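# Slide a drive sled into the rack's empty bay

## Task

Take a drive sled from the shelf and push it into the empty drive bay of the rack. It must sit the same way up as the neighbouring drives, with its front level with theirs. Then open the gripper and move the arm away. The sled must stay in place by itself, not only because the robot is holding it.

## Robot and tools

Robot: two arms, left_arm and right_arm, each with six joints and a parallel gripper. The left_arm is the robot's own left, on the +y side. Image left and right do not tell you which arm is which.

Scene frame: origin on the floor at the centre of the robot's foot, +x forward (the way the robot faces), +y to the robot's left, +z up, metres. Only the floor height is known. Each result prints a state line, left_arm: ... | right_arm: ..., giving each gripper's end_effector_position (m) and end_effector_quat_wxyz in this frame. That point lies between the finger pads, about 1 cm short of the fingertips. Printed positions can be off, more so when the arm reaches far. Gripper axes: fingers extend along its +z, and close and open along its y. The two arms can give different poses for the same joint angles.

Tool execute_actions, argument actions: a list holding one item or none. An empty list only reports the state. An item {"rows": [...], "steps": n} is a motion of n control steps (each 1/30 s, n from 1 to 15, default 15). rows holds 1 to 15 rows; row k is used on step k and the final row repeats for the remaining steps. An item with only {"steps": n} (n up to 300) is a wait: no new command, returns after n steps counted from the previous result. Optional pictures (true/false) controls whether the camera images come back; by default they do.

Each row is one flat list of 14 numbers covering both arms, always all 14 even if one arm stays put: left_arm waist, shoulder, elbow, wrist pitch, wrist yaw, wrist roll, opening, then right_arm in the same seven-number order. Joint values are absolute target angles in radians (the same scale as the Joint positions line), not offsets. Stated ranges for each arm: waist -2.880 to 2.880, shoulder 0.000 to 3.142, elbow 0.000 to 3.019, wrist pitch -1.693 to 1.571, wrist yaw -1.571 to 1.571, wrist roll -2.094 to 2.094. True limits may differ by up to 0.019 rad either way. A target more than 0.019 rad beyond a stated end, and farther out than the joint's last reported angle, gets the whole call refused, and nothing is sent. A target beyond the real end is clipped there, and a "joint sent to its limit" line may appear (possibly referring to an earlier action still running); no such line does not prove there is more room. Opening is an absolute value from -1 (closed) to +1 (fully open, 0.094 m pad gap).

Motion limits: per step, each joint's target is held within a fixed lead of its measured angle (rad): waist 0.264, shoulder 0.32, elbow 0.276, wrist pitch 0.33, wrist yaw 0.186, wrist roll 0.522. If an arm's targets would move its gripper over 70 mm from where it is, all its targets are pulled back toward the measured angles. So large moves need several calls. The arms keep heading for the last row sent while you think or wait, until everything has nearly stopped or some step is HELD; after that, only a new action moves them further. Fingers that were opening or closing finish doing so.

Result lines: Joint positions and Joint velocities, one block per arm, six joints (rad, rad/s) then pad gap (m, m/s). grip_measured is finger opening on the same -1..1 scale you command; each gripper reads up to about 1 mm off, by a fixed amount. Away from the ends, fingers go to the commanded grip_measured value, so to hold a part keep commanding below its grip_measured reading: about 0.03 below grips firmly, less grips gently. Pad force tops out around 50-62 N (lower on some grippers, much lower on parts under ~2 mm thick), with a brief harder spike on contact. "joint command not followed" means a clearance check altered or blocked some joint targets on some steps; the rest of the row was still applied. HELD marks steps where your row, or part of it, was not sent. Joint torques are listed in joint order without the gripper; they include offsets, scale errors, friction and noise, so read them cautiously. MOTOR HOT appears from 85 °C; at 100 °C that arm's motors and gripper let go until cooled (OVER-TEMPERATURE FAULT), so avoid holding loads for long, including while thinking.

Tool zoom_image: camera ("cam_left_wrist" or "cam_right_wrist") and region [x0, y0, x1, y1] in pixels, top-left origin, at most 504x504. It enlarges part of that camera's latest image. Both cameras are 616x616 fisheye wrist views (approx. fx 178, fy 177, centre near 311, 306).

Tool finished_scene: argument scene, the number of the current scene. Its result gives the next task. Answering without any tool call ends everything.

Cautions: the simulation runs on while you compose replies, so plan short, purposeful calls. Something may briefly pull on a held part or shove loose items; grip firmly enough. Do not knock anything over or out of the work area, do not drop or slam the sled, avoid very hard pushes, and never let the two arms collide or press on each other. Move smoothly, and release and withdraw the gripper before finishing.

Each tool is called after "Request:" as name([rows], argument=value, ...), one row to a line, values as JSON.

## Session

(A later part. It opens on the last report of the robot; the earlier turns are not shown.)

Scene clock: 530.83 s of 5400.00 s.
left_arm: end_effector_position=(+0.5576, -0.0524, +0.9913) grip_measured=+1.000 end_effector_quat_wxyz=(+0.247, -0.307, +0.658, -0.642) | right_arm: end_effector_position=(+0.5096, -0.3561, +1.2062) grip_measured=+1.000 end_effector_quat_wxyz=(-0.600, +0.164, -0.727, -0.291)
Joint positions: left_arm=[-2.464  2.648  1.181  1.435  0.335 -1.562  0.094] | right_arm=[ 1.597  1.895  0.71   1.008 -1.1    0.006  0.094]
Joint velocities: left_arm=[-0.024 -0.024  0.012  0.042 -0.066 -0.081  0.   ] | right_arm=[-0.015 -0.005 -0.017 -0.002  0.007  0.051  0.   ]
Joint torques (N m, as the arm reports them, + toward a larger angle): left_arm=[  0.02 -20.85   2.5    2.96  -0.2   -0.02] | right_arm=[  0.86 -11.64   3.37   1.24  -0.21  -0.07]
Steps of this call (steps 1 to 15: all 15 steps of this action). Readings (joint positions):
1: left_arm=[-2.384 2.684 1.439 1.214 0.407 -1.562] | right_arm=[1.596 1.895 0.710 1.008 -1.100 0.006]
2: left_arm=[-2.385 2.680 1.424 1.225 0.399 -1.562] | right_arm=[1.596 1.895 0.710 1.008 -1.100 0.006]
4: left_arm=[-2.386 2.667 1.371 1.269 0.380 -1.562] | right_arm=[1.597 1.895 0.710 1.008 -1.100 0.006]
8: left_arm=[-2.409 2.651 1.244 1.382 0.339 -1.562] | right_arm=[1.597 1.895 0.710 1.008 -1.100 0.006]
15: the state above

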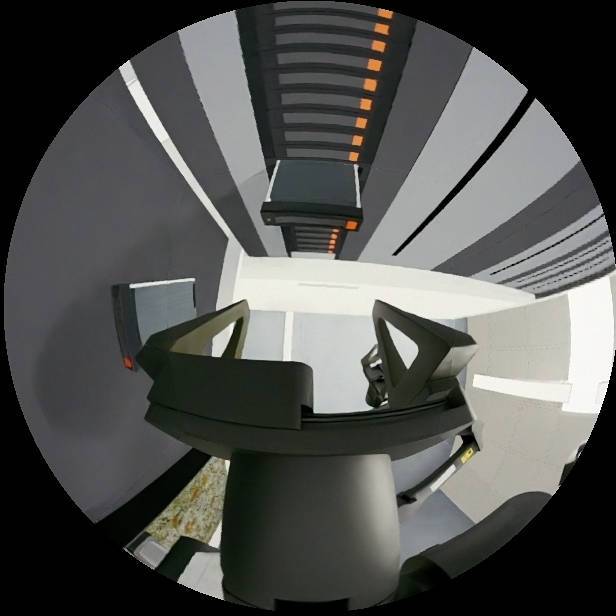

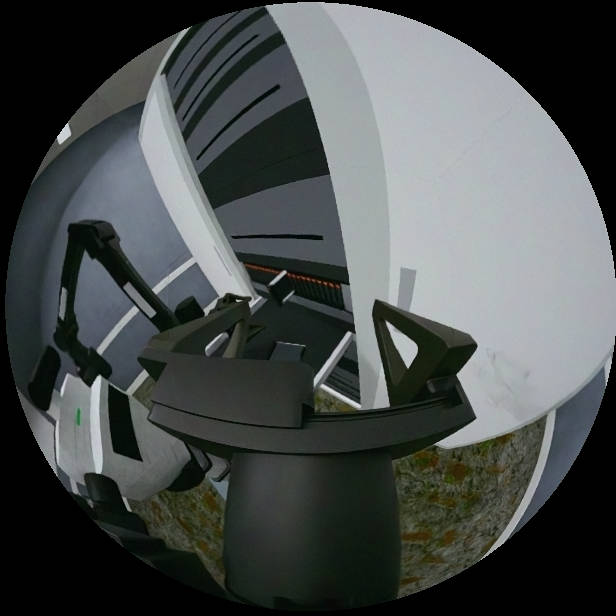

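Request:
execute_actions([
  {"rows":[[-2.464,2.63,1.1,1.5,0.0,-1.57,-1,1.5,1.8,0.65,0.3,0,0,1]],"steps":15},
], pictures=false)

Request:
execute_actions([
  {"steps":20},
])

Scene clock: 539.33 s of 5400.00 s.
left_arm: end_effector_position=(+0.5610, +0.0067, +0.9814) grip_measured=-0.982 end_effector_quat_wxyz=(+0.345, -0.415, +0.619, -0.571) | right_arm: end_effector_position=(+0.4087, -0.5358, +1.0763) grip_measured=+1.000 end_effector_quat_wxyz=(-0.316, -0.254, -0.910, +0.089)
Joint positions: left_arm=[-2.464  2.64   1.096  1.477  0.003 -1.562  0.001] | right_arm=[ 1.49   1.792  0.655  0.307 -0.003  0.003  0.094]
Joint velocities: left_arm=[-0.015 -0.005  0.007 -0.002 -0.007 -0.037  0.   ] | right_arm=[ 0.005 -0.005 -0.002 -0.032 -0.022  0.007  0.   ]
Joint torques (N m, as the arm reports them, + toward a larger angle): left_arm=[ -1.04 -18.98   1.68   3.24  -0.15  -0.02] | right_arm=[ 1.37 -9.94  3.9   1.07  0.09  0.  ]
Steps of this call (steps 1 to 15: the robot went on to your last target; steps 16 to 90: nothing new was sent; then 5.00 s passed at rest; steps 91 to 105: all 15 steps of this action). Readings (joint positions):
91: left_arm=[-2.465 2.646 1.171 1.445 0.239 -1.562] | right_arm=[1.593 1.882 0.703 0.937 -1.007 0.004]
92: left_arm=[-2.467 2.642 1.153 1.457 0.135 -1.562] | right_arm=[1.582 1.859 0.692 0.821 -0.902 0.003]
94: left_arm=[-2.465 2.639 1.117 1.473 0.023 -1.562] | right_arm=[1.544 1.813 0.673 0.599 -0.695 0.003]
98: left_arm=[-2.464 2.640 1.096 1.475 0.004 -1.562] | right_arm=[1.489 1.789 0.660 0.344 -0.275 0.003]
105: the state above

Scene clock: 540.00 s of 5400.00 s.
left_arm: end_effector_position=(+0.5610, +0.0067, +0.9814) grip_measured=-0.982 end_effector_quat_wxyz=(+0.345, -0.415, +0.619, -0.571) | right_arm: end_effector_position=(+0.4089, -0.5354, +1.0762) grip_measured=+1.000 end_effector_quat_wxyz=(-0.316, -0.254, -0.910, +0.089)
Joint positions: left_arm=[-2.464  2.64   1.096  1.477  0.003 -1.562  0.001] | right_arm=[ 1.491  1.792  0.655  0.307 -0.003  0.003  0.094]
Joint velocities: left_arm=[-0.015 -0.015 -0.002 -0.017 -0.051 -0.066 -0.001] | right_arm=[-0.005 -0.005 -0.002 -0.002 -0.051 -0.022  0.   ]
Joint torques (N m, as the arm reports them, + toward a larger angle): left_arm=[ -1.27 -18.49   1.72   3.21  -0.15  -0.02] | right_arm=[ 1.32 -9.43  4.02  1.02  0.09 -0.01]
Steps of this call (steps 1 to 15: the robot went on to your last target; steps 16 to 20: nothing new was sent). Readings (joint positions):
1: left_arm=[-2.464 2.640 1.096 1.477 0.003 -1.562] | right_arm=[1.490 1.792 0.655 0.307 -0.003 0.003]
2: left_arm=[-2.464 2.640 1.096 1.477 0.003 -1.562] | right_arm=[1.490 1.792 0.655 0.307 -0.003 0.003]
4: left_arm=[-2.464 2.640 1.096 1.477 0.003 -1.562] | right_arm=[1.491 1.792 0.655 0.307 -0.003 0.003]
8: left_arm=[-2.464 2.640 1.096 1.477 0.003 -1.562] | right_arm=[1.491 1.792 0.655 0.307 -0.003 0.003]
20: the state above
All arms were judged still, so your last target was given up. Only a new action makes them travel on or press farther. Fingers that are still opening or closing keep moving.

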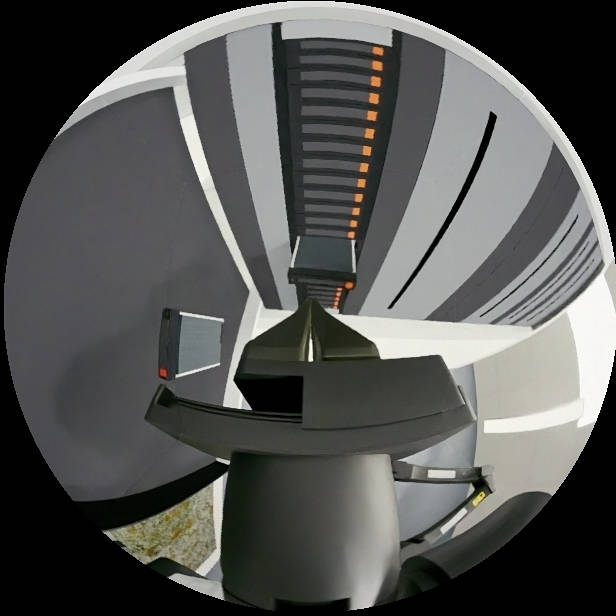

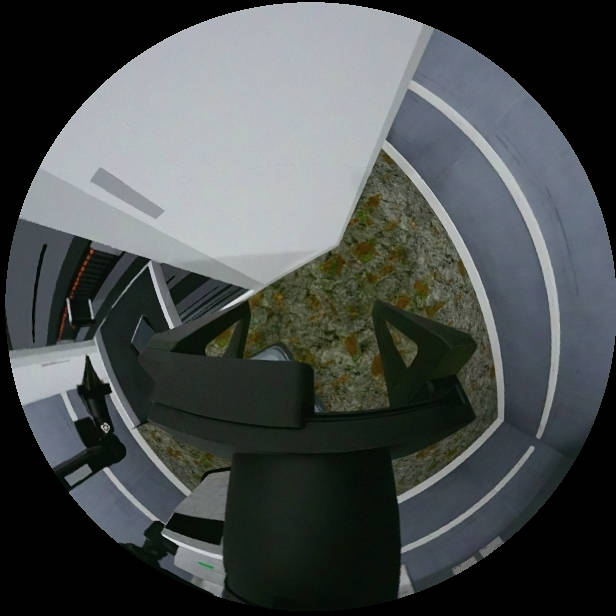

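Request:
execute_actions([
  {"rows":[[-2.475,2.635,1.15,1.46,0,-1.57,-1,1.5,1.8,0.65,0.3,0,0,1],[-2.485,2.635,1.2,1.43,0,-1.57,-1,1.5,1.8,0.65,0.3,0,0,1],[-2.495,2.635,1.24,1.4,0,-1.57,-1,1.5,1.8,0.65,0.3,0,0,1],[-2.495,2.635,1.28,1.375,0,-1.57,-1,1.5,1.8,0.65,0.3,0,0,1]],"steps":15},
])

Scene clock: 551.27 s of 5400.00 s.
left_arm: end_effector_position=(+0.6198, -0.0387, +1.0135) grip_measured=-0.982 end_effector_quat_wxyz=(+0.357, -0.391, +0.595, -0.605) | right_arm: end_effector_position=(+0.4089, -0.5354, +1.0762) grip_measured=+1.000 end_effector_quat_wxyz=(-0.316, -0.254, -0.910, +0.089)
Joint positions: left_arm=[-2.491  2.635  1.28   1.387  0.002 -1.562  0.001] | right_arm=[ 1.491  1.792  0.655  0.307 -0.003  0.003  0.094]
Joint velocities: left_arm=[-0.015 -0.005 -0.017 -0.007 -0.007  0.037 -0.003] | right_arm=[ 0.005 -0.005 -0.012 -0.002 -0.022  0.022  0.   ]
Joint torques (N m, as the arm reports them, + toward a larger angle): left_arm=[ -1.71 -20.37   2.75   1.6   -0.09  -0.02] | right_arm=[ 1.33 -9.71  3.91  1.03  0.09 -0.01]
Steps of this call (steps 1 to 90: nothing new was sent; then 7.77 s passed at rest; steps 91 to 105: all 15 steps of this action). Readings (joint positions):
91: left_arm=[-2.464 2.640 1.099 1.476 0.003 -1.562] | right_arm=[1.491 1.792 0.655 0.307 -0.003 0.003]
92: left_arm=[-2.465 2.641 1.111 1.468 0.002 -1.562] | right_arm=[1.491 1.792 0.655 0.307 -0.003 0.003]
94: left_arm=[-2.469 2.646 1.167 1.428 0.002 -1.562] | right_arm=[1.491 1.792 0.655 0.307 -0.003 0.003]
98: left_arm=[-2.483 2.646 1.272 1.389 0.002 -1.562] | right_arm=[1.491 1.792 0.655 0.307 -0.003 0.003]
105: the state above

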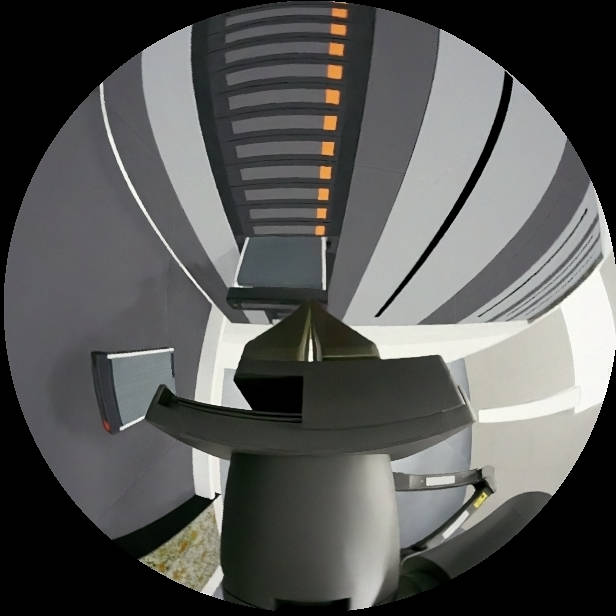

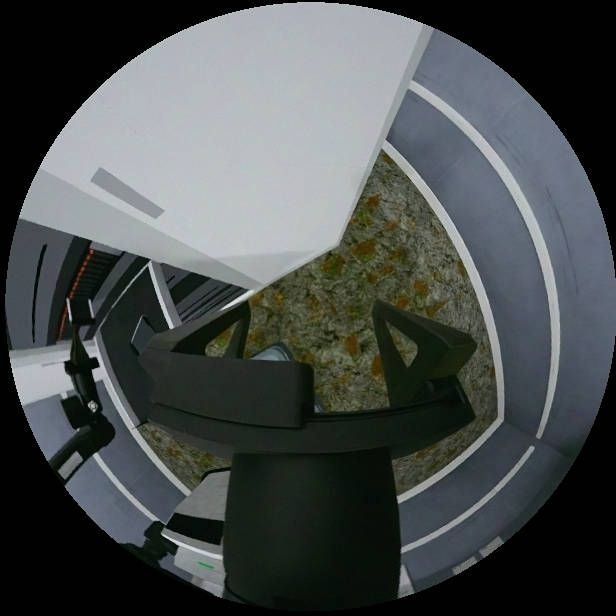

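Request:
execute_actions([
  {"rows":[[-2.49,2.645,1.28,1.39,0,-1.57,-1,1.5,1.8,0.65,0.3,0,0,1],[-2.49,2.655,1.28,1.39,0,-1.57,-1,1.5,1.8,0.65,0.3,0,0,1],[-2.49,2.665,1.28,1.39,0,-1.57,-1,1.5,1.8,0.65,0.3,0,0,1],[-2.49,2.665,1.28,1.39,0,-1.57,-1,1.5,1.8,0.65,0.3,0,0,1],[-2.49,2.665,1.28,1.39,0,-1.57,-1,1.5,1.8,0.65,0.3,0,0,1],[-2.485,2.665,1.31,1.37,0,-1.57,-1,1.5,1.8,0.65,0.3,0,0,1],[-2.48,2.665,1.325,1.36,0,-1.57,-1,1.5,1.8,0.65,0.3,0,0,1],[-2.476,2.666,1.34,1.35,0,-1.57,-1,1.5,1.8,0.65,0.3,0,0,1],[-2.472,2.667,1.355,1.34,0,-1.57,-1,1.5,1.8,0.65,0.3,0,0,1],[-2.468,2.668,1.37,1.33,0,-1.57,-1,1.5,1.8,0.65,0.3,0,0,1],[-2.464,2.669,1.385,1.32,0,-1.57,-1,1.5,1.8,0.65,0.3,0,0,1],[-2.46,2.67,1.40,1.31,0,-1.57,-1,1.5,1.8,0.65,0.3,0,0,1]],"steps":15},
])

Scene clock: 559.93 s of 5400.00 s.
left_arm: end_effector_position=(+0.6266, -0.0379, +0.9899) grip_measured=-0.982 end_effector_quat_wxyz=(+0.350, -0.400, +0.606, -0.592) | right_arm: end_effector_position=(+0.4089, -0.5354, +1.0762) grip_measured=+1.000 end_effector_quat_wxyz=(-0.316, -0.254, -0.910, +0.089)
Joint positions: left_arm=[-2.483  2.672  1.323  1.338  0.004 -1.562  0.001] | right_arm=[ 1.491  1.792  0.655  0.307 -0.003  0.003  0.094]
Joint velocities: left_arm=[ 0.015  0.005  0.037 -0.066  0.007 -0.007 -0.001] | right_arm=[-0.005 -0.005 -0.012  0.002 -0.037  0.022  0.   ]
Joint torques (N m, as the arm reports them, + toward a larger angle): left_arm=[  0.22 -21.06   7.6    1.13  -0.21  -0.02] | right_arm=[ 1.2  -9.82  3.97  1.03  0.1  -0.01]
Steps of this call (steps 1 to 15: the robot went on to your last target; steps 16 to 90: nothing new was sent; then 5.17 s passed at rest; steps 91 to 105: all 15 steps of this action). Readings (joint positions):
91: left_arm=[-2.491 2.635 1.280 1.387 0.002 -1.562] | right_arm=[1.491 1.792 0.655 0.307 -0.003 0.003]
92: left_arm=[-2.491 2.636 1.280 1.387 0.002 -1.562] | right_arm=[1.491 1.792 0.655 0.307 -0.003 0.003]
94: left_arm=[-2.491 2.640 1.280 1.387 0.002 -1.562] | right_arm=[1.491 1.792 0.655 0.307 -0.003 0.003]
98: left_arm=[-2.491 2.655 1.288 1.376 0.002 -1.562] | right_arm=[1.491 1.792 0.655 0.307 -0.003 0.003]
105: the state above

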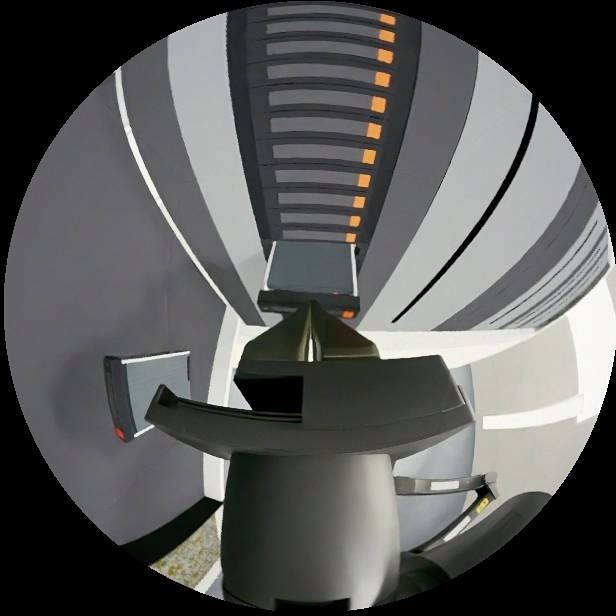

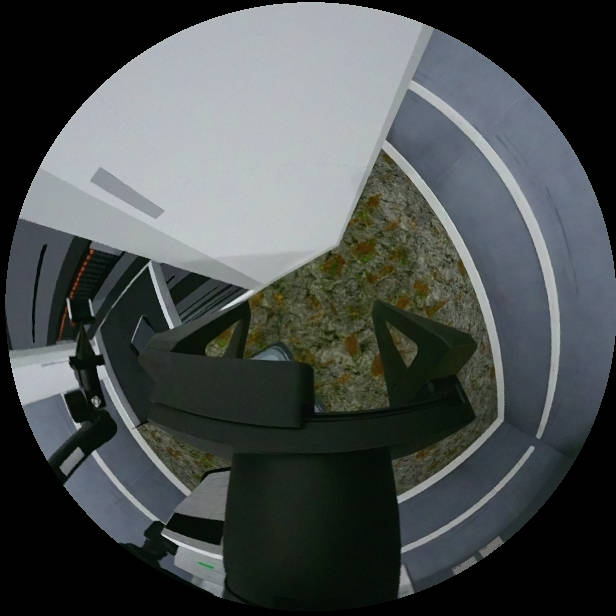

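Centred on the front and pushing. Continuing.

Request:
execute_actions([
  {"rows":[[-2.456,2.66,1.41,1.31,0,-1.57,-1,1.5,1.8,0.65,0.3,0,0,1],[-2.453,2.66,1.42,1.3,0,-1.57,-1,1.5,1.8,0.65,0.3,0,0,1],[-2.45,2.66,1.43,1.29,0,-1.57,-1,1.5,1.8,0.65,0.3,0,0,1],[-2.447,2.66,1.44,1.28,0,-1.57,-1,1.5,1.8,0.65,0.3,0,0,1],[-2.444,2.66,1.45,1.27,0,-1.57,-1,1.5,1.8,0.65,0.3,0,0,1],[-2.441,2.66,1.46,1.26,0,-1.57,-1,1.5,1.8,0.65,0.3,0,0,1],[-2.438,2.66,1.47,1.25,0,-1.57,-1,1.5,1.8,0.65,0.3,0,0,1],[-2.435,2.66,1.48,1.24,0,-1.57,-1,1.5,1.8,0.65,0.3,0,0,1],[-2.432,2.66,1.49,1.23,0,-1.57,-1,1.5,1.8,0.65,0.3,0,0,1],[-2.43,2.66,1.50,1.22,0,-1.57,-1,1.5,1.8,0.65,0.3,0,0,1]],"steps":15},
])

Scene clock: 568.73 s of 5400.00 s.
left_arm: end_effector_position=(+0.6768, -0.0270, +0.9911) grip_measured=-0.982 end_effector_quat_wxyz=(+0.363, -0.412, +0.598, -0.583) | right_arm: end_effector_position=(+0.4089, -0.5354, +1.0762) grip_measured=+1.000 end_effector_quat_wxyz=(-0.316, -0.254, -0.910, +0.089)
Joint positions: left_arm=[-2.442  2.689  1.447  1.233  0.002 -1.562  0.001] | right_arm=[ 1.491  1.792  0.655  0.307 -0.003  0.003  0.094]
Joint velocities: left_arm=[ 0.181 -0.083  0.637 -0.037 -0.022  0.007 -0.   ] | right_arm=[-0.015 -0.005 -0.007  0.002  0.051 -0.022  0.   ]
Joint torques (N m, as the arm reports them, + toward a larger angle): left_arm=[ -1.04 -23.43   4.35   1.7   -0.11  -0.03] | right_arm=[ 1.09 -9.84  3.95  1.06  0.08  0.  ]
Steps of this call (steps 1 to 15: the robot went on to your last target; steps 16 to 90: nothing new was sent; then 5.30 s passed at rest; steps 91 to 105: all 15 steps of this action). Readings (joint positions):
91: left_arm=[-2.482 2.673 1.325 1.335 0.004 -1.562] | right_arm=[1.491 1.792 0.655 0.307 -0.003 0.003]
92: left_arm=[-2.481 2.673 1.326 1.333 0.006 -1.562] | right_arm=[1.491 1.792 0.655 0.307 -0.003 0.003]
94: left_arm=[-2.481 2.673 1.328 1.327 0.007 -1.562] | right_arm=[1.491 1.792 0.655 0.307 -0.003 0.003]
98: left_arm=[-2.476 2.673 1.332 1.297 0.012 -1.562] | right_arm=[1.491 1.792 0.655 0.307 -0.003 0.003]
105: the state above

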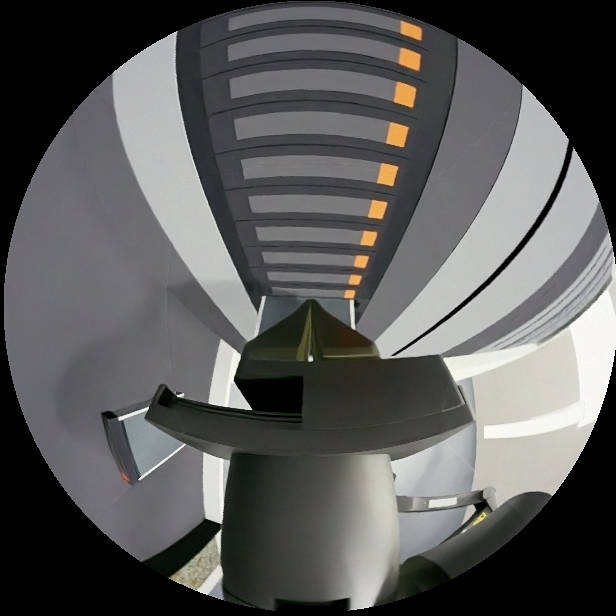

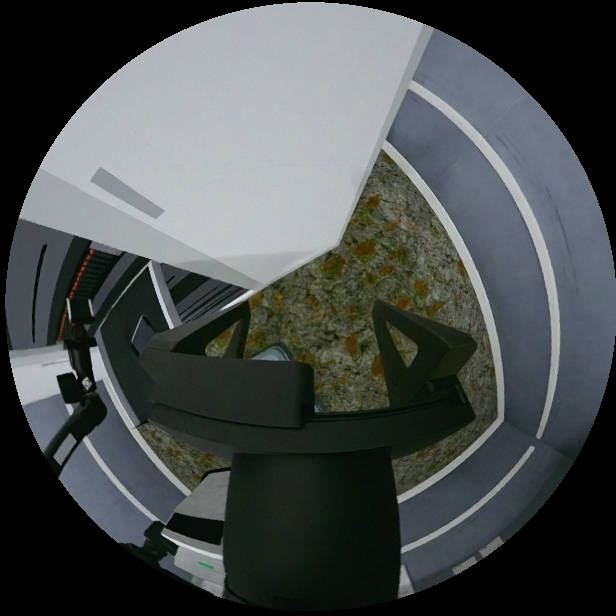

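Request:
execute_actions([
  {"rows":[[-2.44,2.66,1.4,1.27,0,-1.57,-1,1.5,1.8,0.65,0.3,0,0,1],[-2.44,2.66,1.35,1.31,0,-1.57,-1,1.5,1.8,0.65,0.3,0,0,1],[-2.44,2.655,1.3,1.35,0,-1.57,-1,1.5,1.8,0.65,0.3,0,0,1],[-2.44,2.65,1.25,1.39,0,-1.57,-1,1.5,1.8,0.65,0.3,0,0,1],[-2.44,2.645,1.2,1.43,0,-1.57,-1,1.5,1.8,0.65,0.3,0,0,1],[-2.44,2.64,1.15,1.47,0,-1.57,-1,1.5,1.8,0.65,0.3,0,0,1],[-2.46,2.64,1.1,1.5,0,-1.57,-1,1.5,1.8,0.65,0.3,0,0,1]],"steps":15},
], pictures=false)

Request:
execute_actions([
  {"rows":[[-2.55,2.64,1.1,1.5,-0.15,-1.57,-1,1.5,1.8,0.65,0.3,0,0,1],[-2.6,2.64,1.1,1.5,-0.3,-1.57,-1,1.5,1.8,0.65,0.3,0,0,1],[-2.64,2.64,1.1,1.5,-0.42,-1.57,-1,1.5,1.8,0.65,0.3,0,0,1]],"steps":15},
])

Scene clock: 582.63 s of 5400.00 s.
left_arm: end_effector_position=(+0.5515, +0.0173, +0.9622) grip_measured=-0.983 end_effector_quat_wxyz=(+0.339, -0.426, +0.628, -0.556) | right_arm: end_effector_position=(+0.4089, -0.5354, +1.0762) grip_measured=+1.000 end_effector_quat_wxyz=(-0.316, -0.254, -0.910, +0.089)
Joint positions: left_arm=[-2.454  2.665  1.084  1.473  0.002 -1.562  0.001] | right_arm=[ 1.491  1.792  0.655  0.307 -0.003  0.003  0.094]
Joint velocities: left_arm=[-0.034 -0.034  0.037  0.056  0.022 -0.037 -0.   ] | right_arm=[-0.005 -0.005  0.012 -0.017  0.007 -0.007  0.   ]
Joint torques (N m, as the arm reports them, + toward a larger angle): left_arm=[ -1.75 -19.29   2.17   3.12  -0.11  -0.02] | right_arm=[ 1.16 -9.87  3.93  1.02  0.09  0.  ]
Steps of this call (steps 1 to 30: the robot went on to your last target; steps 31 to 90: nothing new was sent; then 10.40 s passed at rest; steps 91 to 105: all 15 steps of this action). Readings (joint positions):
91: left_arm=[-2.434 2.680 1.453 1.231 0.005 -1.562] | right_arm=[1.491 1.792 0.655 0.307 -0.003 0.003]
92: left_arm=[-2.434 2.674 1.430 1.246 0.004 -1.562] | right_arm=[1.491 1.792 0.655 0.307 -0.003 0.003]
94: left_arm=[-2.434 2.657 1.350 1.304 0.004 -1.562] | right_arm=[1.491 1.792 0.655 0.307 -0.003 0.003]
98: left_arm=[-2.436 2.643 1.148 1.442 0.002 -1.562] | right_arm=[1.491 1.792 0.655 0.307 -0.003 0.003]
105: the state above

Scene clock: 583.13 s of 5400.00 s.
left_arm: end_effector_position=(+0.5185, -0.0318, +0.9715) grip_measured=-0.983 end_effector_quat_wxyz=(+0.412, -0.474, +0.589, -0.509) | right_arm: end_effector_position=(+0.4089, -0.5354, +1.0762) grip_measured=+1.000 end_effector_quat_wxyz=(-0.316, -0.254, -0.910, +0.089)
Joint positions: left_arm=[-2.66   2.662  1.089  1.478 -0.416 -1.562  0.001] | right_arm=[ 1.491  1.792  0.655  0.307 -0.003  0.003  0.094]
Joint velocities: left_arm=[ 0.181  0.015  0.002 -0.012 -0.007 -0.007  0.   ] | right_arm=[ 0.005 -0.015  0.002 -0.017 -0.007 -0.051  0.   ]
Joint torques (N m, as the arm reports them, + toward a larger angle): left_arm=[ -0.41 -19.45   1.88   3.1   -0.19  -0.01] | right_arm=[ 1.3  -9.78  3.96  1.07  0.09  0.  ]
Steps of this call (steps 1 to 15: all 15 steps of this action). Readings (joint positions):
1: left_arm=[-2.463 2.664 1.085 1.475 -0.077 -1.562] | right_arm=[1.491 1.792 0.655 0.307 -0.003 0.003]
2: left_arm=[-2.478 2.664 1.087 1.476 -0.184 -1.562] | right_arm=[1.491 1.792 0.655 0.307 -0.003 0.003]
4: left_arm=[-2.531 2.662 1.089 1.476 -0.361 -1.562] | right_arm=[1.491 1.792 0.655 0.307 -0.003 0.003]
8: left_arm=[-2.647 2.662 1.089 1.477 -0.412 -1.562] | right_arm=[1.491 1.792 0.655 0.307 -0.003 0.003]
15: the state above

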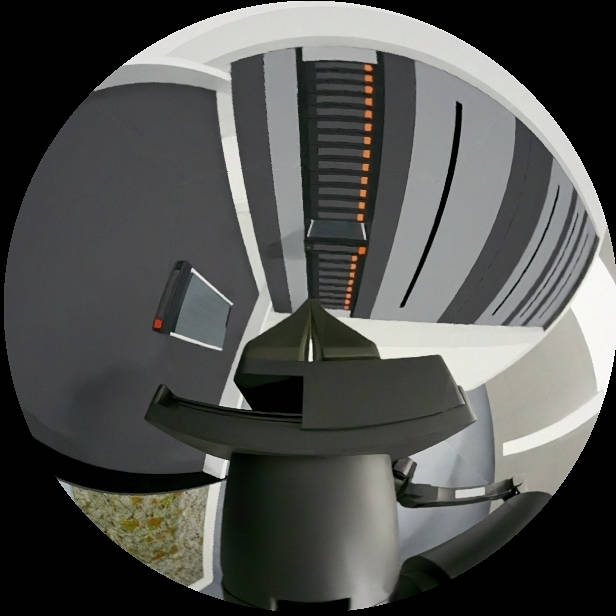

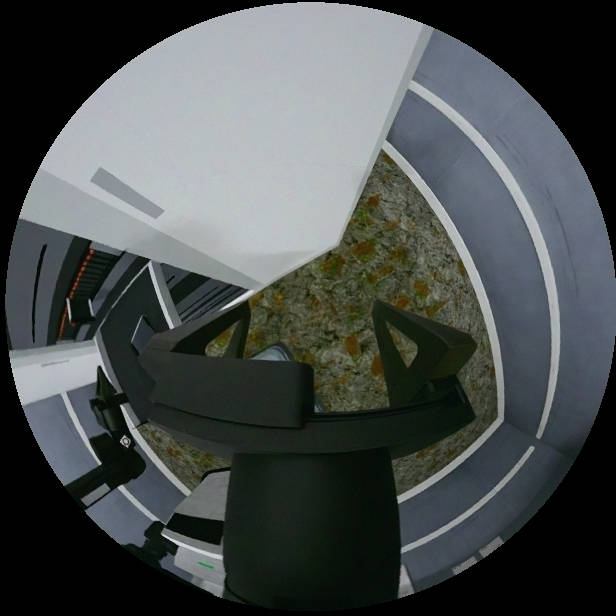

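Request:
execute_actions([
  {"rows":[[-2.63,2.65,1.14,1.48,-0.42,-1.57,-1,1.5,1.8,0.65,0.3,0,0,1],[-2.61,2.65,1.2,1.44,-0.42,-1.57,-1,1.5,1.8,0.65,0.3,0,0,1],[-2.595,2.655,1.26,1.39,-0.42,-1.57,-1,1.5,1.8,0.65,0.3,0,0,1],[-2.585,2.66,1.31,1.35,-0.42,-1.57,-1,1.5,1.8,0.65,0.3,0,0,1],[-2.58,2.665,1.34,1.33,-0.42,-1.57,-1,1.5,1.8,0.65,0.3,0,0,1]],"steps":15},
])

Scene clock: 597.07 s of 5400.00 s.
left_arm: end_effector_position=(+0.6281, -0.0338, +1.0052) grip_measured=-0.983 end_effector_quat_wxyz=(+0.449, -0.488, +0.529, -0.529) | right_arm: end_effector_position=(+0.4089, -0.5354, +1.0762) grip_measured=+1.000 end_effector_quat_wxyz=(-0.316, -0.254, -0.910, +0.089)
Joint positions: left_arm=[-2.576  2.66   1.343  1.342 -0.419 -1.562  0.001] | right_arm=[ 1.491  1.792  0.655  0.307 -0.003  0.003  0.094]
Joint velocities: left_arm=[-0.015  0.015  0.002 -0.042 -0.007 -0.066 -0.001] | right_arm=[-0.015 -0.005 -0.017  0.012 -0.037 -0.051  0.   ]
Joint torques (N m, as the arm reports them, + toward a larger angle): left_arm=[ -1.66 -19.85   2.79   1.46  -0.04  -0.01] | right_arm=[ 1.29 -9.74  4.01  1.03  0.1  -0.02]
Steps of this call (steps 1 to 30: the robot went on to your last target; steps 31 to 90: nothing new was sent; then 10.43 s passed at rest; steps 91 to 105: all 15 steps of this action). Readings (joint positions):
91: left_arm=[-2.641 2.662 1.092 1.478 -0.418 -1.562] | right_arm=[1.491 1.792 0.655 0.307 -0.003 0.003]
92: left_arm=[-2.639 2.662 1.104 1.471 -0.418 -1.562] | right_arm=[1.491 1.792 0.655 0.307 -0.003 0.003]
94: left_arm=[-2.630 2.669 1.169 1.425 -0.419 -1.562] | right_arm=[1.491 1.792 0.655 0.307 -0.003 0.003]
98: left_arm=[-2.596 2.675 1.324 1.350 -0.419 -1.562] | right_arm=[1.491 1.792 0.655 0.307 -0.003 0.003]
105: the state above

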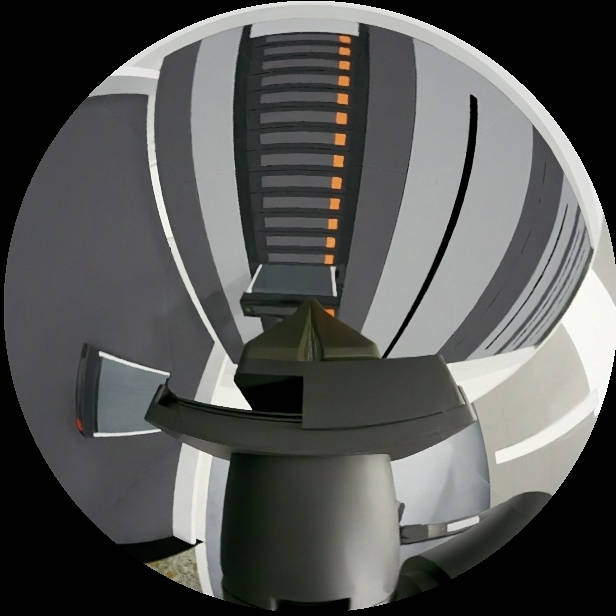

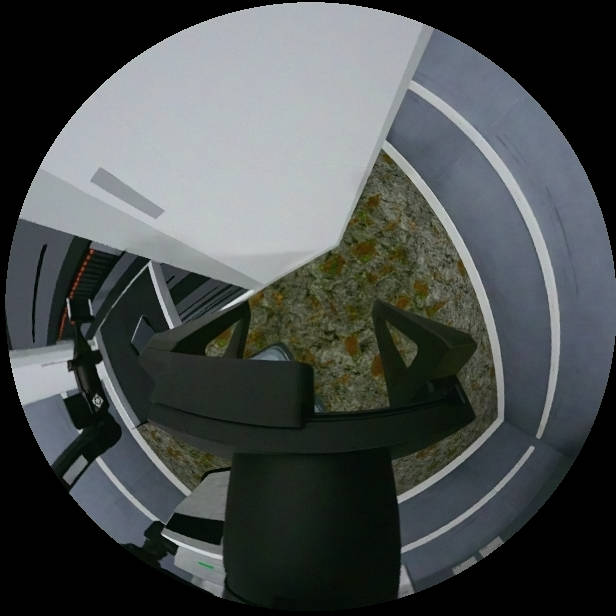

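Request:
execute_actions([
  {"rows":[[-2.59,2.675,1.33,1.345,-0.43,-1.57,-1,1.5,1.8,0.65,0.3,0,0,1],[-2.6,2.685,1.33,1.345,-0.43,-1.57,-1,1.5,1.8,0.65,0.3,0,0,1]],"steps":15},
])

Scene clock: 604.63 s of 5400.00 s.
left_arm: end_effector_position=(+0.6142, -0.0390, +0.9883) grip_measured=-0.983 end_effector_quat_wxyz=(+0.443, -0.489, +0.542, -0.521) | right_arm: end_effector_position=(+0.4089, -0.5354, +1.0762) grip_measured=+1.000 end_effector_quat_wxyz=(-0.316, -0.254, -0.910, +0.089)
Joint positions: left_arm=[-2.593  2.681  1.333  1.341 -0.427 -1.562  0.001] | right_arm=[ 1.491  1.792  0.655  0.307 -0.003  0.003  0.094]
Joint velocities: left_arm=[-0.015 -0.024  0.002 -0.012  0.037 -0.007  0.   ] | right_arm=[-0.024  0.005 -0.012 -0.022 -0.066 -0.007  0.   ]
Joint torques (N m, as the arm reports them, + toward a larger angle): left_arm=[ -1.67 -19.68   2.61   2.19  -0.16  -0.02] | right_arm=[ 1.25 -9.66  3.97  1.01  0.08  0.  ]
Steps of this call (steps 1 to 15: the robot went on to your last target; steps 16 to 90: nothing new was sent; then 4.07 s passed at rest; steps 91 to 105: all 15 steps of this action). Readings (joint positions):
91: left_arm=[-2.577 2.660 1.342 1.341 -0.423 -1.562] | right_arm=[1.491 1.792 0.655 0.307 -0.003 0.003]
92: left_arm=[-2.578 2.661 1.341 1.341 -0.426 -1.562] | right_arm=[1.491 1.792 0.655 0.307 -0.003 0.003]
94: left_arm=[-2.580 2.664 1.338 1.341 -0.427 -1.562] | right_arm=[1.491 1.792 0.655 0.307 -0.003 0.003]
98: left_arm=[-2.589 2.675 1.335 1.341 -0.427 -1.562] | right_arm=[1.491 1.792 0.655 0.307 -0.003 0.003]
105: the state above

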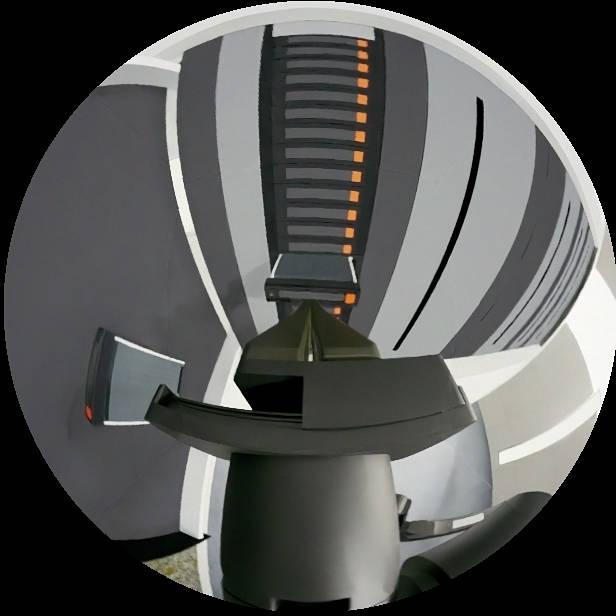

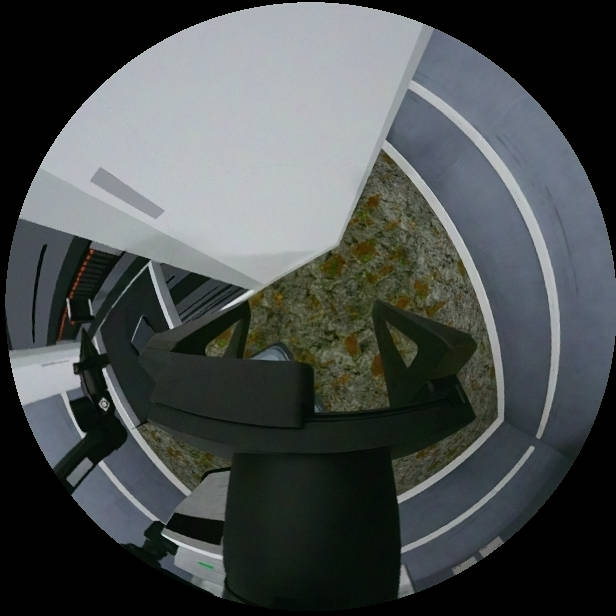

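Request:
execute_actions([
  {"rows":[[-2.598,2.68,1.36,1.335,-0.427,-1.57,-1,1.5,1.8,0.65,0.3,0,0,1],[-2.596,2.68,1.37,1.327,-0.425,-1.57,-1,1.5,1.8,0.65,0.3,0,0,1],[-2.592,2.68,1.38,1.319,-0.421,-1.57,-1,1.5,1.8,0.65,0.3,0,0,1],[-2.588,2.68,1.39,1.311,-0.417,-1.57,-1,1.5,1.8,0.65,0.3,0,0,1],[-2.584,2.68,1.40,1.303,-0.413,-1.57,-1,1.5,1.8,0.65,0.3,0,0,1],[-2.58,2.68,1.41,1.295,-0.409,-1.57,-1,1.5,1.8,0.65,0.3,0,0,1],[-2.576,2.68,1.42,1.287,-0.405,-1.57,-1,1.5,1.8,0.65,0.3,0,0,1],[-2.572,2.68,1.43,1.279,-0.401,-1.57,-1,1.5,1.8,0.65,0.3,0,0,1],[-2.568,2.68,1.44,1.271,-0.397,-1.57,-1,1.5,1.8,0.65,0.3,0,0,1],[-2.564,2.68,1.45,1.263,-0.393,-1.57,-1,1.5,1.8,0.65,0.3,0,0,1]],"steps":15},
])

Scene clock: 615.50 s of 5400.00 s.
left_arm: end_effector_position=(+0.6504, -0.0489, +1.0027) grip_measured=-0.983 end_effector_quat_wxyz=(+0.443, -0.483, +0.535, -0.533) | right_arm: end_effector_position=(+0.4089, -0.5354, +1.0762) grip_measured=+1.000 end_effector_quat_wxyz=(-0.316, -0.254, -0.910, +0.089)
Joint positions: left_arm=[-2.573  2.681  1.427  1.276 -0.395 -1.562  0.001] | right_arm=[ 1.491  1.792  0.655  0.307 -0.003  0.003  0.094]
Joint velocities: left_arm=[ 0.054 -0.005  0.007 -0.002  0.007 -0.022 -0.   ] | right_arm=[-0.005 -0.005  0.022 -0.007 -0.037  0.007  0.   ]
Joint torques (N m, as the arm reports them, + toward a larger angle): left_arm=[ -1.3  -21.64   4.75   1.62   0.12  -0.02] | right_arm=[ 1.18 -9.92  3.97  1.02  0.09  0.  ]
Steps of this call (steps 1 to 15: the robot went on to your last target; steps 16 to 90: nothing new was sent; then 7.37 s passed at rest; steps 91 to 105: all 15 steps of this action). Readings (joint positions):
91: left_arm=[-2.593 2.681 1.333 1.341 -0.427 -1.562] | right_arm=[1.491 1.792 0.655 0.307 -0.003 0.003]
92: left_arm=[-2.593 2.681 1.334 1.341 -0.427 -1.562] | right_arm=[1.491 1.792 0.655 0.307 -0.003 0.003]
94: left_arm=[-2.593 2.681 1.341 1.333 -0.423 -1.562] | right_arm=[1.491 1.792 0.655 0.307 -0.003 0.003]
98: left_arm=[-2.591 2.681 1.380 1.304 -0.407 -1.562] | right_arm=[1.491 1.792 0.655 0.307 -0.003 0.003]
105: the state above

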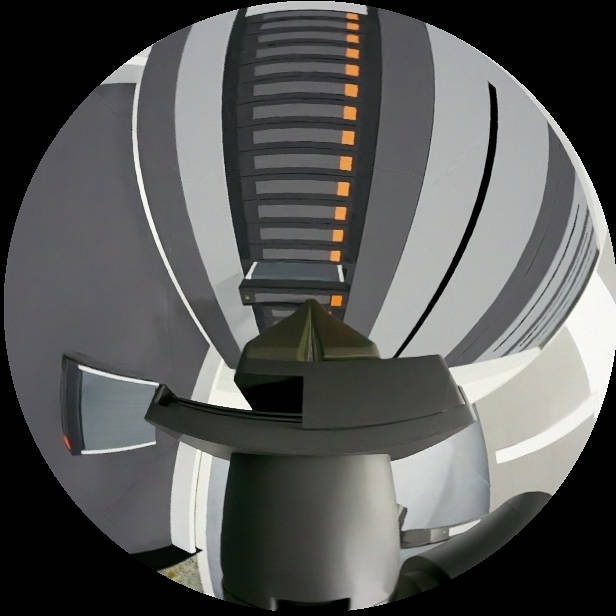

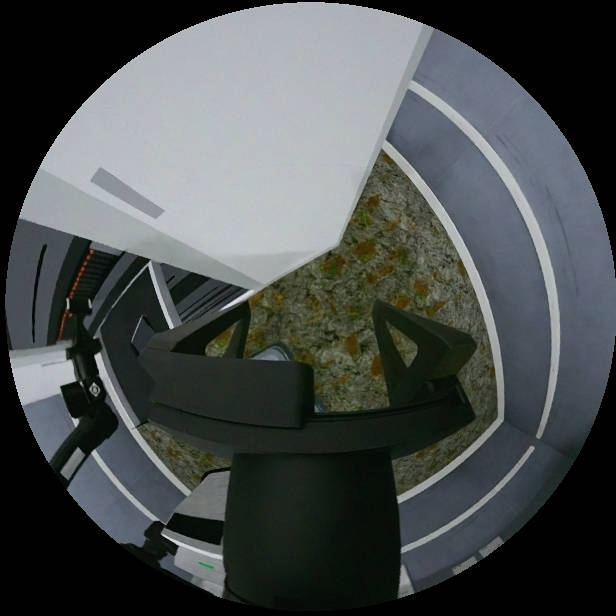

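Request:
execute_actions([
  {"rows":[[-2.558,2.685,1.44,1.27,-0.39,-1.57,-1,1.5,1.8,0.65,0.3,0,0,1],[-2.552,2.685,1.44,1.27,-0.385,-1.57,-1,1.5,1.8,0.65,0.3,0,0,1],[-2.548,2.685,1.44,1.27,-0.38,-1.57,-1,1.5,1.8,0.65,0.3,0,0,1],[-2.545,2.687,1.455,1.26,-0.377,-1.57,-1,1.5,1.8,0.65,0.3,0,0,1],[-2.54,2.689,1.465,1.25,-0.372,-1.57,-1,1.5,1.8,0.65,0.3,0,0,1],[-2.535,2.691,1.475,1.24,-0.367,-1.57,-1,1.5,1.8,0.65,0.3,0,0,1],[-2.53,2.693,1.485,1.23,-0.362,-1.57,-1,1.5,1.8,0.65,0.3,0,0,1],[-2.525,2.695,1.495,1.22,-0.357,-1.57,-1,1.5,1.8,0.65,0.3,0,0,1],[-2.52,2.697,1.505,1.21,-0.352,-1.57,-1,1.5,1.8,0.65,0.3,0,0,1]],"steps":15},
])

Scene clock: 625.73 s of 5400.00 s.
left_arm: end_effector_position=(+0.6744, -0.0387, +1.0000) grip_measured=-0.983 end_effector_quat_wxyz=(+0.439, -0.482, +0.541, -0.531) | right_arm: end_effector_position=(+0.4089, -0.5354, +1.0762) grip_measured=+1.000 end_effector_quat_wxyz=(-0.316, -0.254, -0.910, +0.089)
Joint positions: left_arm=[-2.536  2.689  1.475  1.223 -0.348 -1.562  0.001] | right_arm=[ 1.491  1.792  0.655  0.307 -0.003  0.003  0.094]
Joint velocities: left_arm=[ 0.083 -0.015  0.002 -0.002 -0.022  0.007 -0.001] | right_arm=[-0.005 -0.015  0.007  0.002 -0.007 -0.022  0.   ]
Joint torques (N m, as the arm reports them, + toward a larger angle): left_arm=[ -0.78 -20.83   5.62   1.52  -0.17  -0.03] | right_arm=[ 1.15 -9.68  3.9   1.11  0.09  0.  ]
Steps of this call (steps 1 to 15: the robot went on to your last target; steps 16 to 90: nothing new was sent; then 6.73 s passed at rest; steps 91 to 105: all 15 steps of this action). Readings (joint positions):
91: left_arm=[-2.570 2.681 1.427 1.274 -0.394 -1.562] | right_arm=[1.491 1.792 0.655 0.307 -0.003 0.003]
92: left_arm=[-2.570 2.681 1.427 1.274 -0.391 -1.562] | right_arm=[1.491 1.792 0.655 0.307 -0.003 0.003]
94: left_arm=[-2.567 2.681 1.427 1.274 -0.382 -1.562] | right_arm=[1.491 1.792 0.655 0.307 -0.003 0.003]
98: left_arm=[-2.555 2.684 1.440 1.251 -0.360 -1.562] | right_arm=[1.491 1.792 0.655 0.307 -0.003 0.003]
105: the state above

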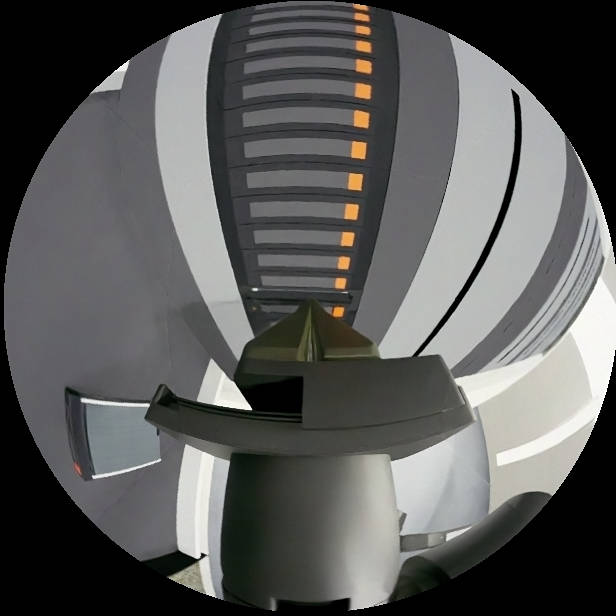

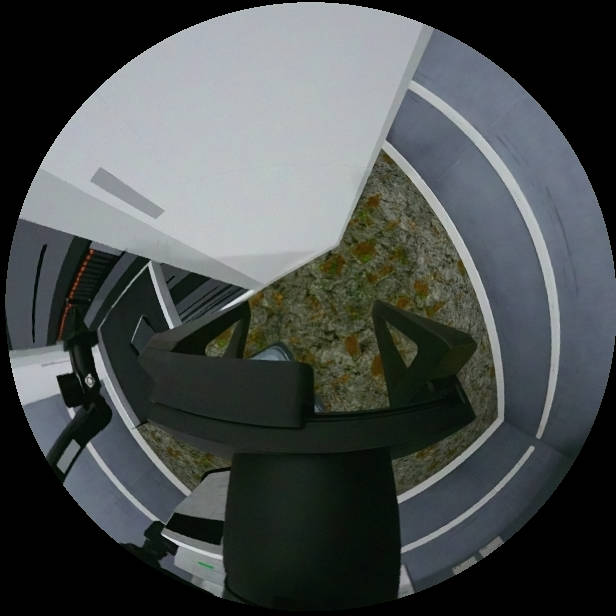

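Nearly flush. One more push, slightly biased to −y to stay centred.

Request:
execute_actions([
  {"rows":[[-2.535,2.695,1.505,1.215,-0.35,-1.57,-1,1.5,1.8,0.65,0.3,0,0,1],[-2.535,2.695,1.515,1.21,-0.35,-1.57,-1,1.5,1.8,0.65,0.3,0,0,1],[-2.535,2.695,1.525,1.2,-0.35,-1.57,-1,1.5,1.8,0.65,0.3,0,0,1],[-2.533,2.695,1.535,1.19,-0.35,-1.57,-1,1.5,1.8,0.65,0.3,0,0,1],[-2.531,2.695,1.545,1.18,-0.35,-1.57,-1,1.5,1.8,0.65,0.3,0,0,1]],"steps":15},
])

Request:
zoom_image(camera="cam_left_wrist", region=[230,220,390,340])

Scene clock: 630.67 s of 5400.00 s.
left_arm: end_effector_position=(+0.6874, -0.0374, +1.0015) grip_measured=-0.983 end_effector_quat_wxyz=(+0.442, -0.485, +0.540, -0.528) | right_arm: end_effector_position=(+0.4089, -0.5354, +1.0762) grip_measured=+1.000 end_effector_quat_wxyz=(-0.316, -0.254, -0.910, +0.089)
Joint positions: left_arm=[-2.526  2.693  1.51   1.191 -0.35  -1.562  0.001] | right_arm=[ 1.491  1.792  0.655  0.307 -0.003  0.003  0.094]
Joint velocities: left_arm=[-0.005  0.005 -0.007 -0.002 -0.051  0.007  0.001] | right_arm=[ 0.005 -0.015  0.007  0.007 -0.007 -0.022  0.   ]
Joint torques (N m, as the arm reports them, + toward a larger angle): left_arm=[ -1.87 -21.88   6.17   1.65  -0.02  -0.02] | right_arm=[ 1.3  -9.81  4.    1.09  0.09  0.  ]
Steps of this call (steps 1 to 15: the robot went on to your last target; steps 16 to 90: nothing new was sent; then 1.43 s passed at rest; steps 91 to 105: all 15 steps of this action). Readings (joint positions):
91: left_arm=[-2.526 2.689 1.475 1.222 -0.349 -1.562] | right_arm=[1.491 1.792 0.655 0.307 -0.003 0.003]
92: left_arm=[-2.526 2.689 1.475 1.222 -0.349 -1.562] | right_arm=[1.491 1.792 0.655 0.307 -0.003 0.003]
94: left_arm=[-2.526 2.690 1.480 1.214 -0.349 -1.562] | right_arm=[1.491 1.792 0.655 0.307 -0.003 0.003]
98: left_arm=[-2.526 2.692 1.505 1.193 -0.349 -1.562] | right_arm=[1.491 1.792 0.655 0.307 -0.003 0.003]
105: the state above

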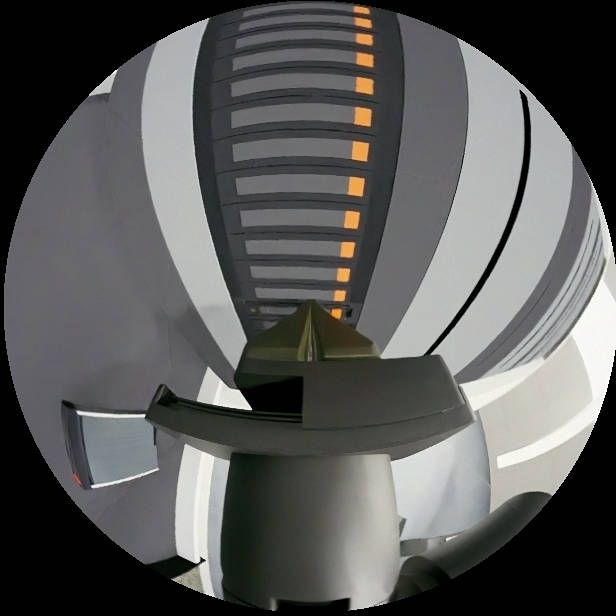

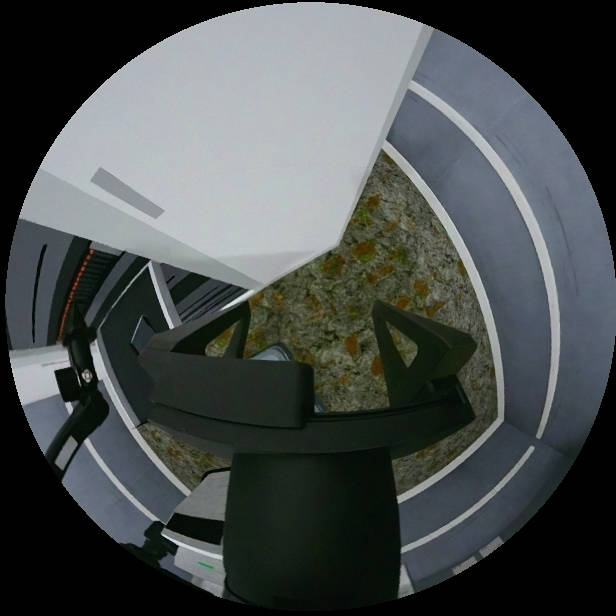

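Region (230, 220, 390, 340) of cam_left_wrist's 616x616 image, scaled by 3.150, with more detail than that image has; it fills the top 378 rows of this view, and the rest is white.

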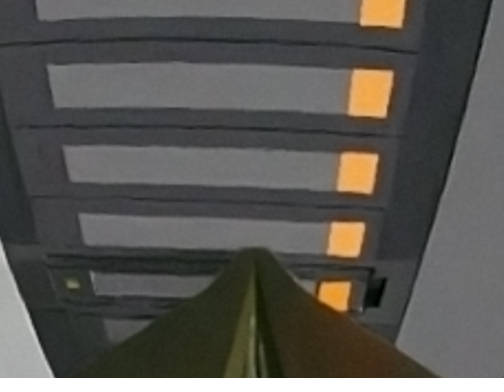

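Request:
execute_actions([
  {"rows":[[-2.54,2.695,1.55,1.185,-0.35,-1.57,-1,1.5,1.8,0.65,0.3,0,0,1],[-2.54,2.695,1.56,1.175,-0.35,-1.57,-1,1.5,1.8,0.65,0.3,0,0,1],[-2.54,2.695,1.57,1.165,-0.35,-1.57,-1,1.5,1.8,0.65,0.3,0,0,1],[-2.54,2.695,1.58,1.155,-0.35,-1.57,-1,1.5,1.8,0.65,0.3,0,0,1],[-2.54,2.695,1.59,1.145,-0.35,-1.57,-1,1.5,1.8,0.65,0.3,0,0,1]],"steps":15},
])

Scene clock: 637.60 s of 5400.00 s.
left_arm: end_effector_position=(+0.6885, -0.0458, +0.9977) grip_measured=-0.983 end_effector_quat_wxyz=(+0.438, -0.485, +0.547, -0.523) | right_arm: end_effector_position=(+0.4089, -0.5354, +1.0762) grip_measured=+1.000 end_effector_quat_wxyz=(-0.316, -0.254, -0.910, +0.089)
Joint positions: left_arm=[-2.536  2.697  1.526  1.16  -0.355 -1.562  0.001] | right_arm=[ 1.491  1.792  0.655  0.307 -0.003  0.003  0.094]
Joint velocities: left_arm=[-0.005 -0.005 -0.002 -0.002 -0.022 -0.037 -0.   ] | right_arm=[ 0.005 -0.015 -0.022  0.002 -0.066 -0.037  0.   ]
Joint torques (N m, as the arm reports them, + toward a larger angle): left_arm=[ -1.79 -22.46   7.98   1.33   0.22  -0.02] | right_arm=[ 1.37 -9.83  3.97  1.06  0.11  0.  ]
Steps of this call (steps 1 to 15: the robot went on to your last target; steps 16 to 90: nothing new was sent; then 3.43 s passed at rest; steps 91 to 105: all 15 steps of this action). Readings (joint positions):
91: left_arm=[-2.527 2.693 1.510 1.191 -0.350 -1.562] | right_arm=[1.491 1.792 0.655 0.307 -0.003 0.003]
92: left_arm=[-2.527 2.693 1.511 1.190 -0.350 -1.562] | right_arm=[1.491 1.792 0.655 0.307 -0.003 0.003]
94: left_arm=[-2.528 2.693 1.513 1.184 -0.352 -1.562] | right_arm=[1.491 1.792 0.655 0.307 -0.003 0.003]
98: left_arm=[-2.534 2.695 1.523 1.164 -0.354 -1.562] | right_arm=[1.491 1.792 0.655 0.307 -0.003 0.003]
105: the state above

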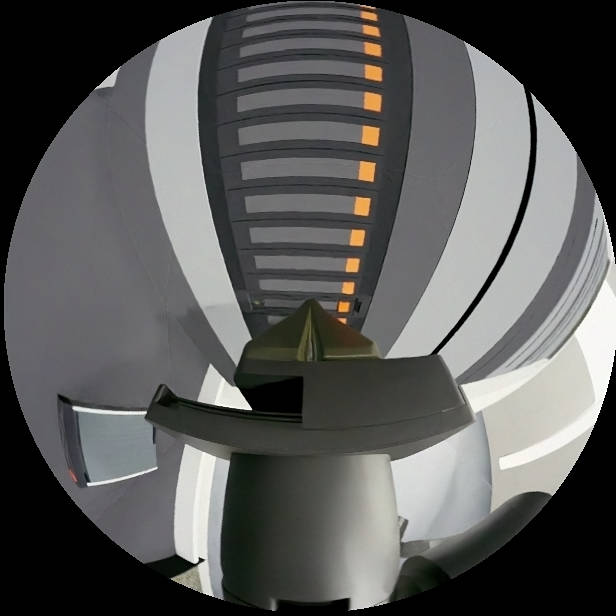

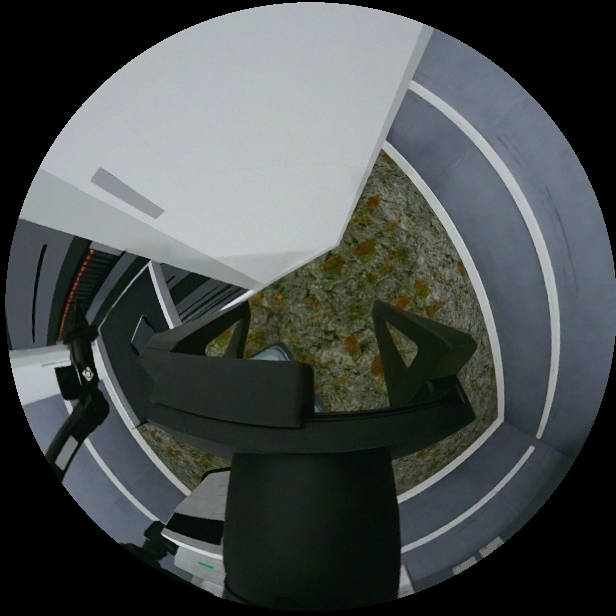

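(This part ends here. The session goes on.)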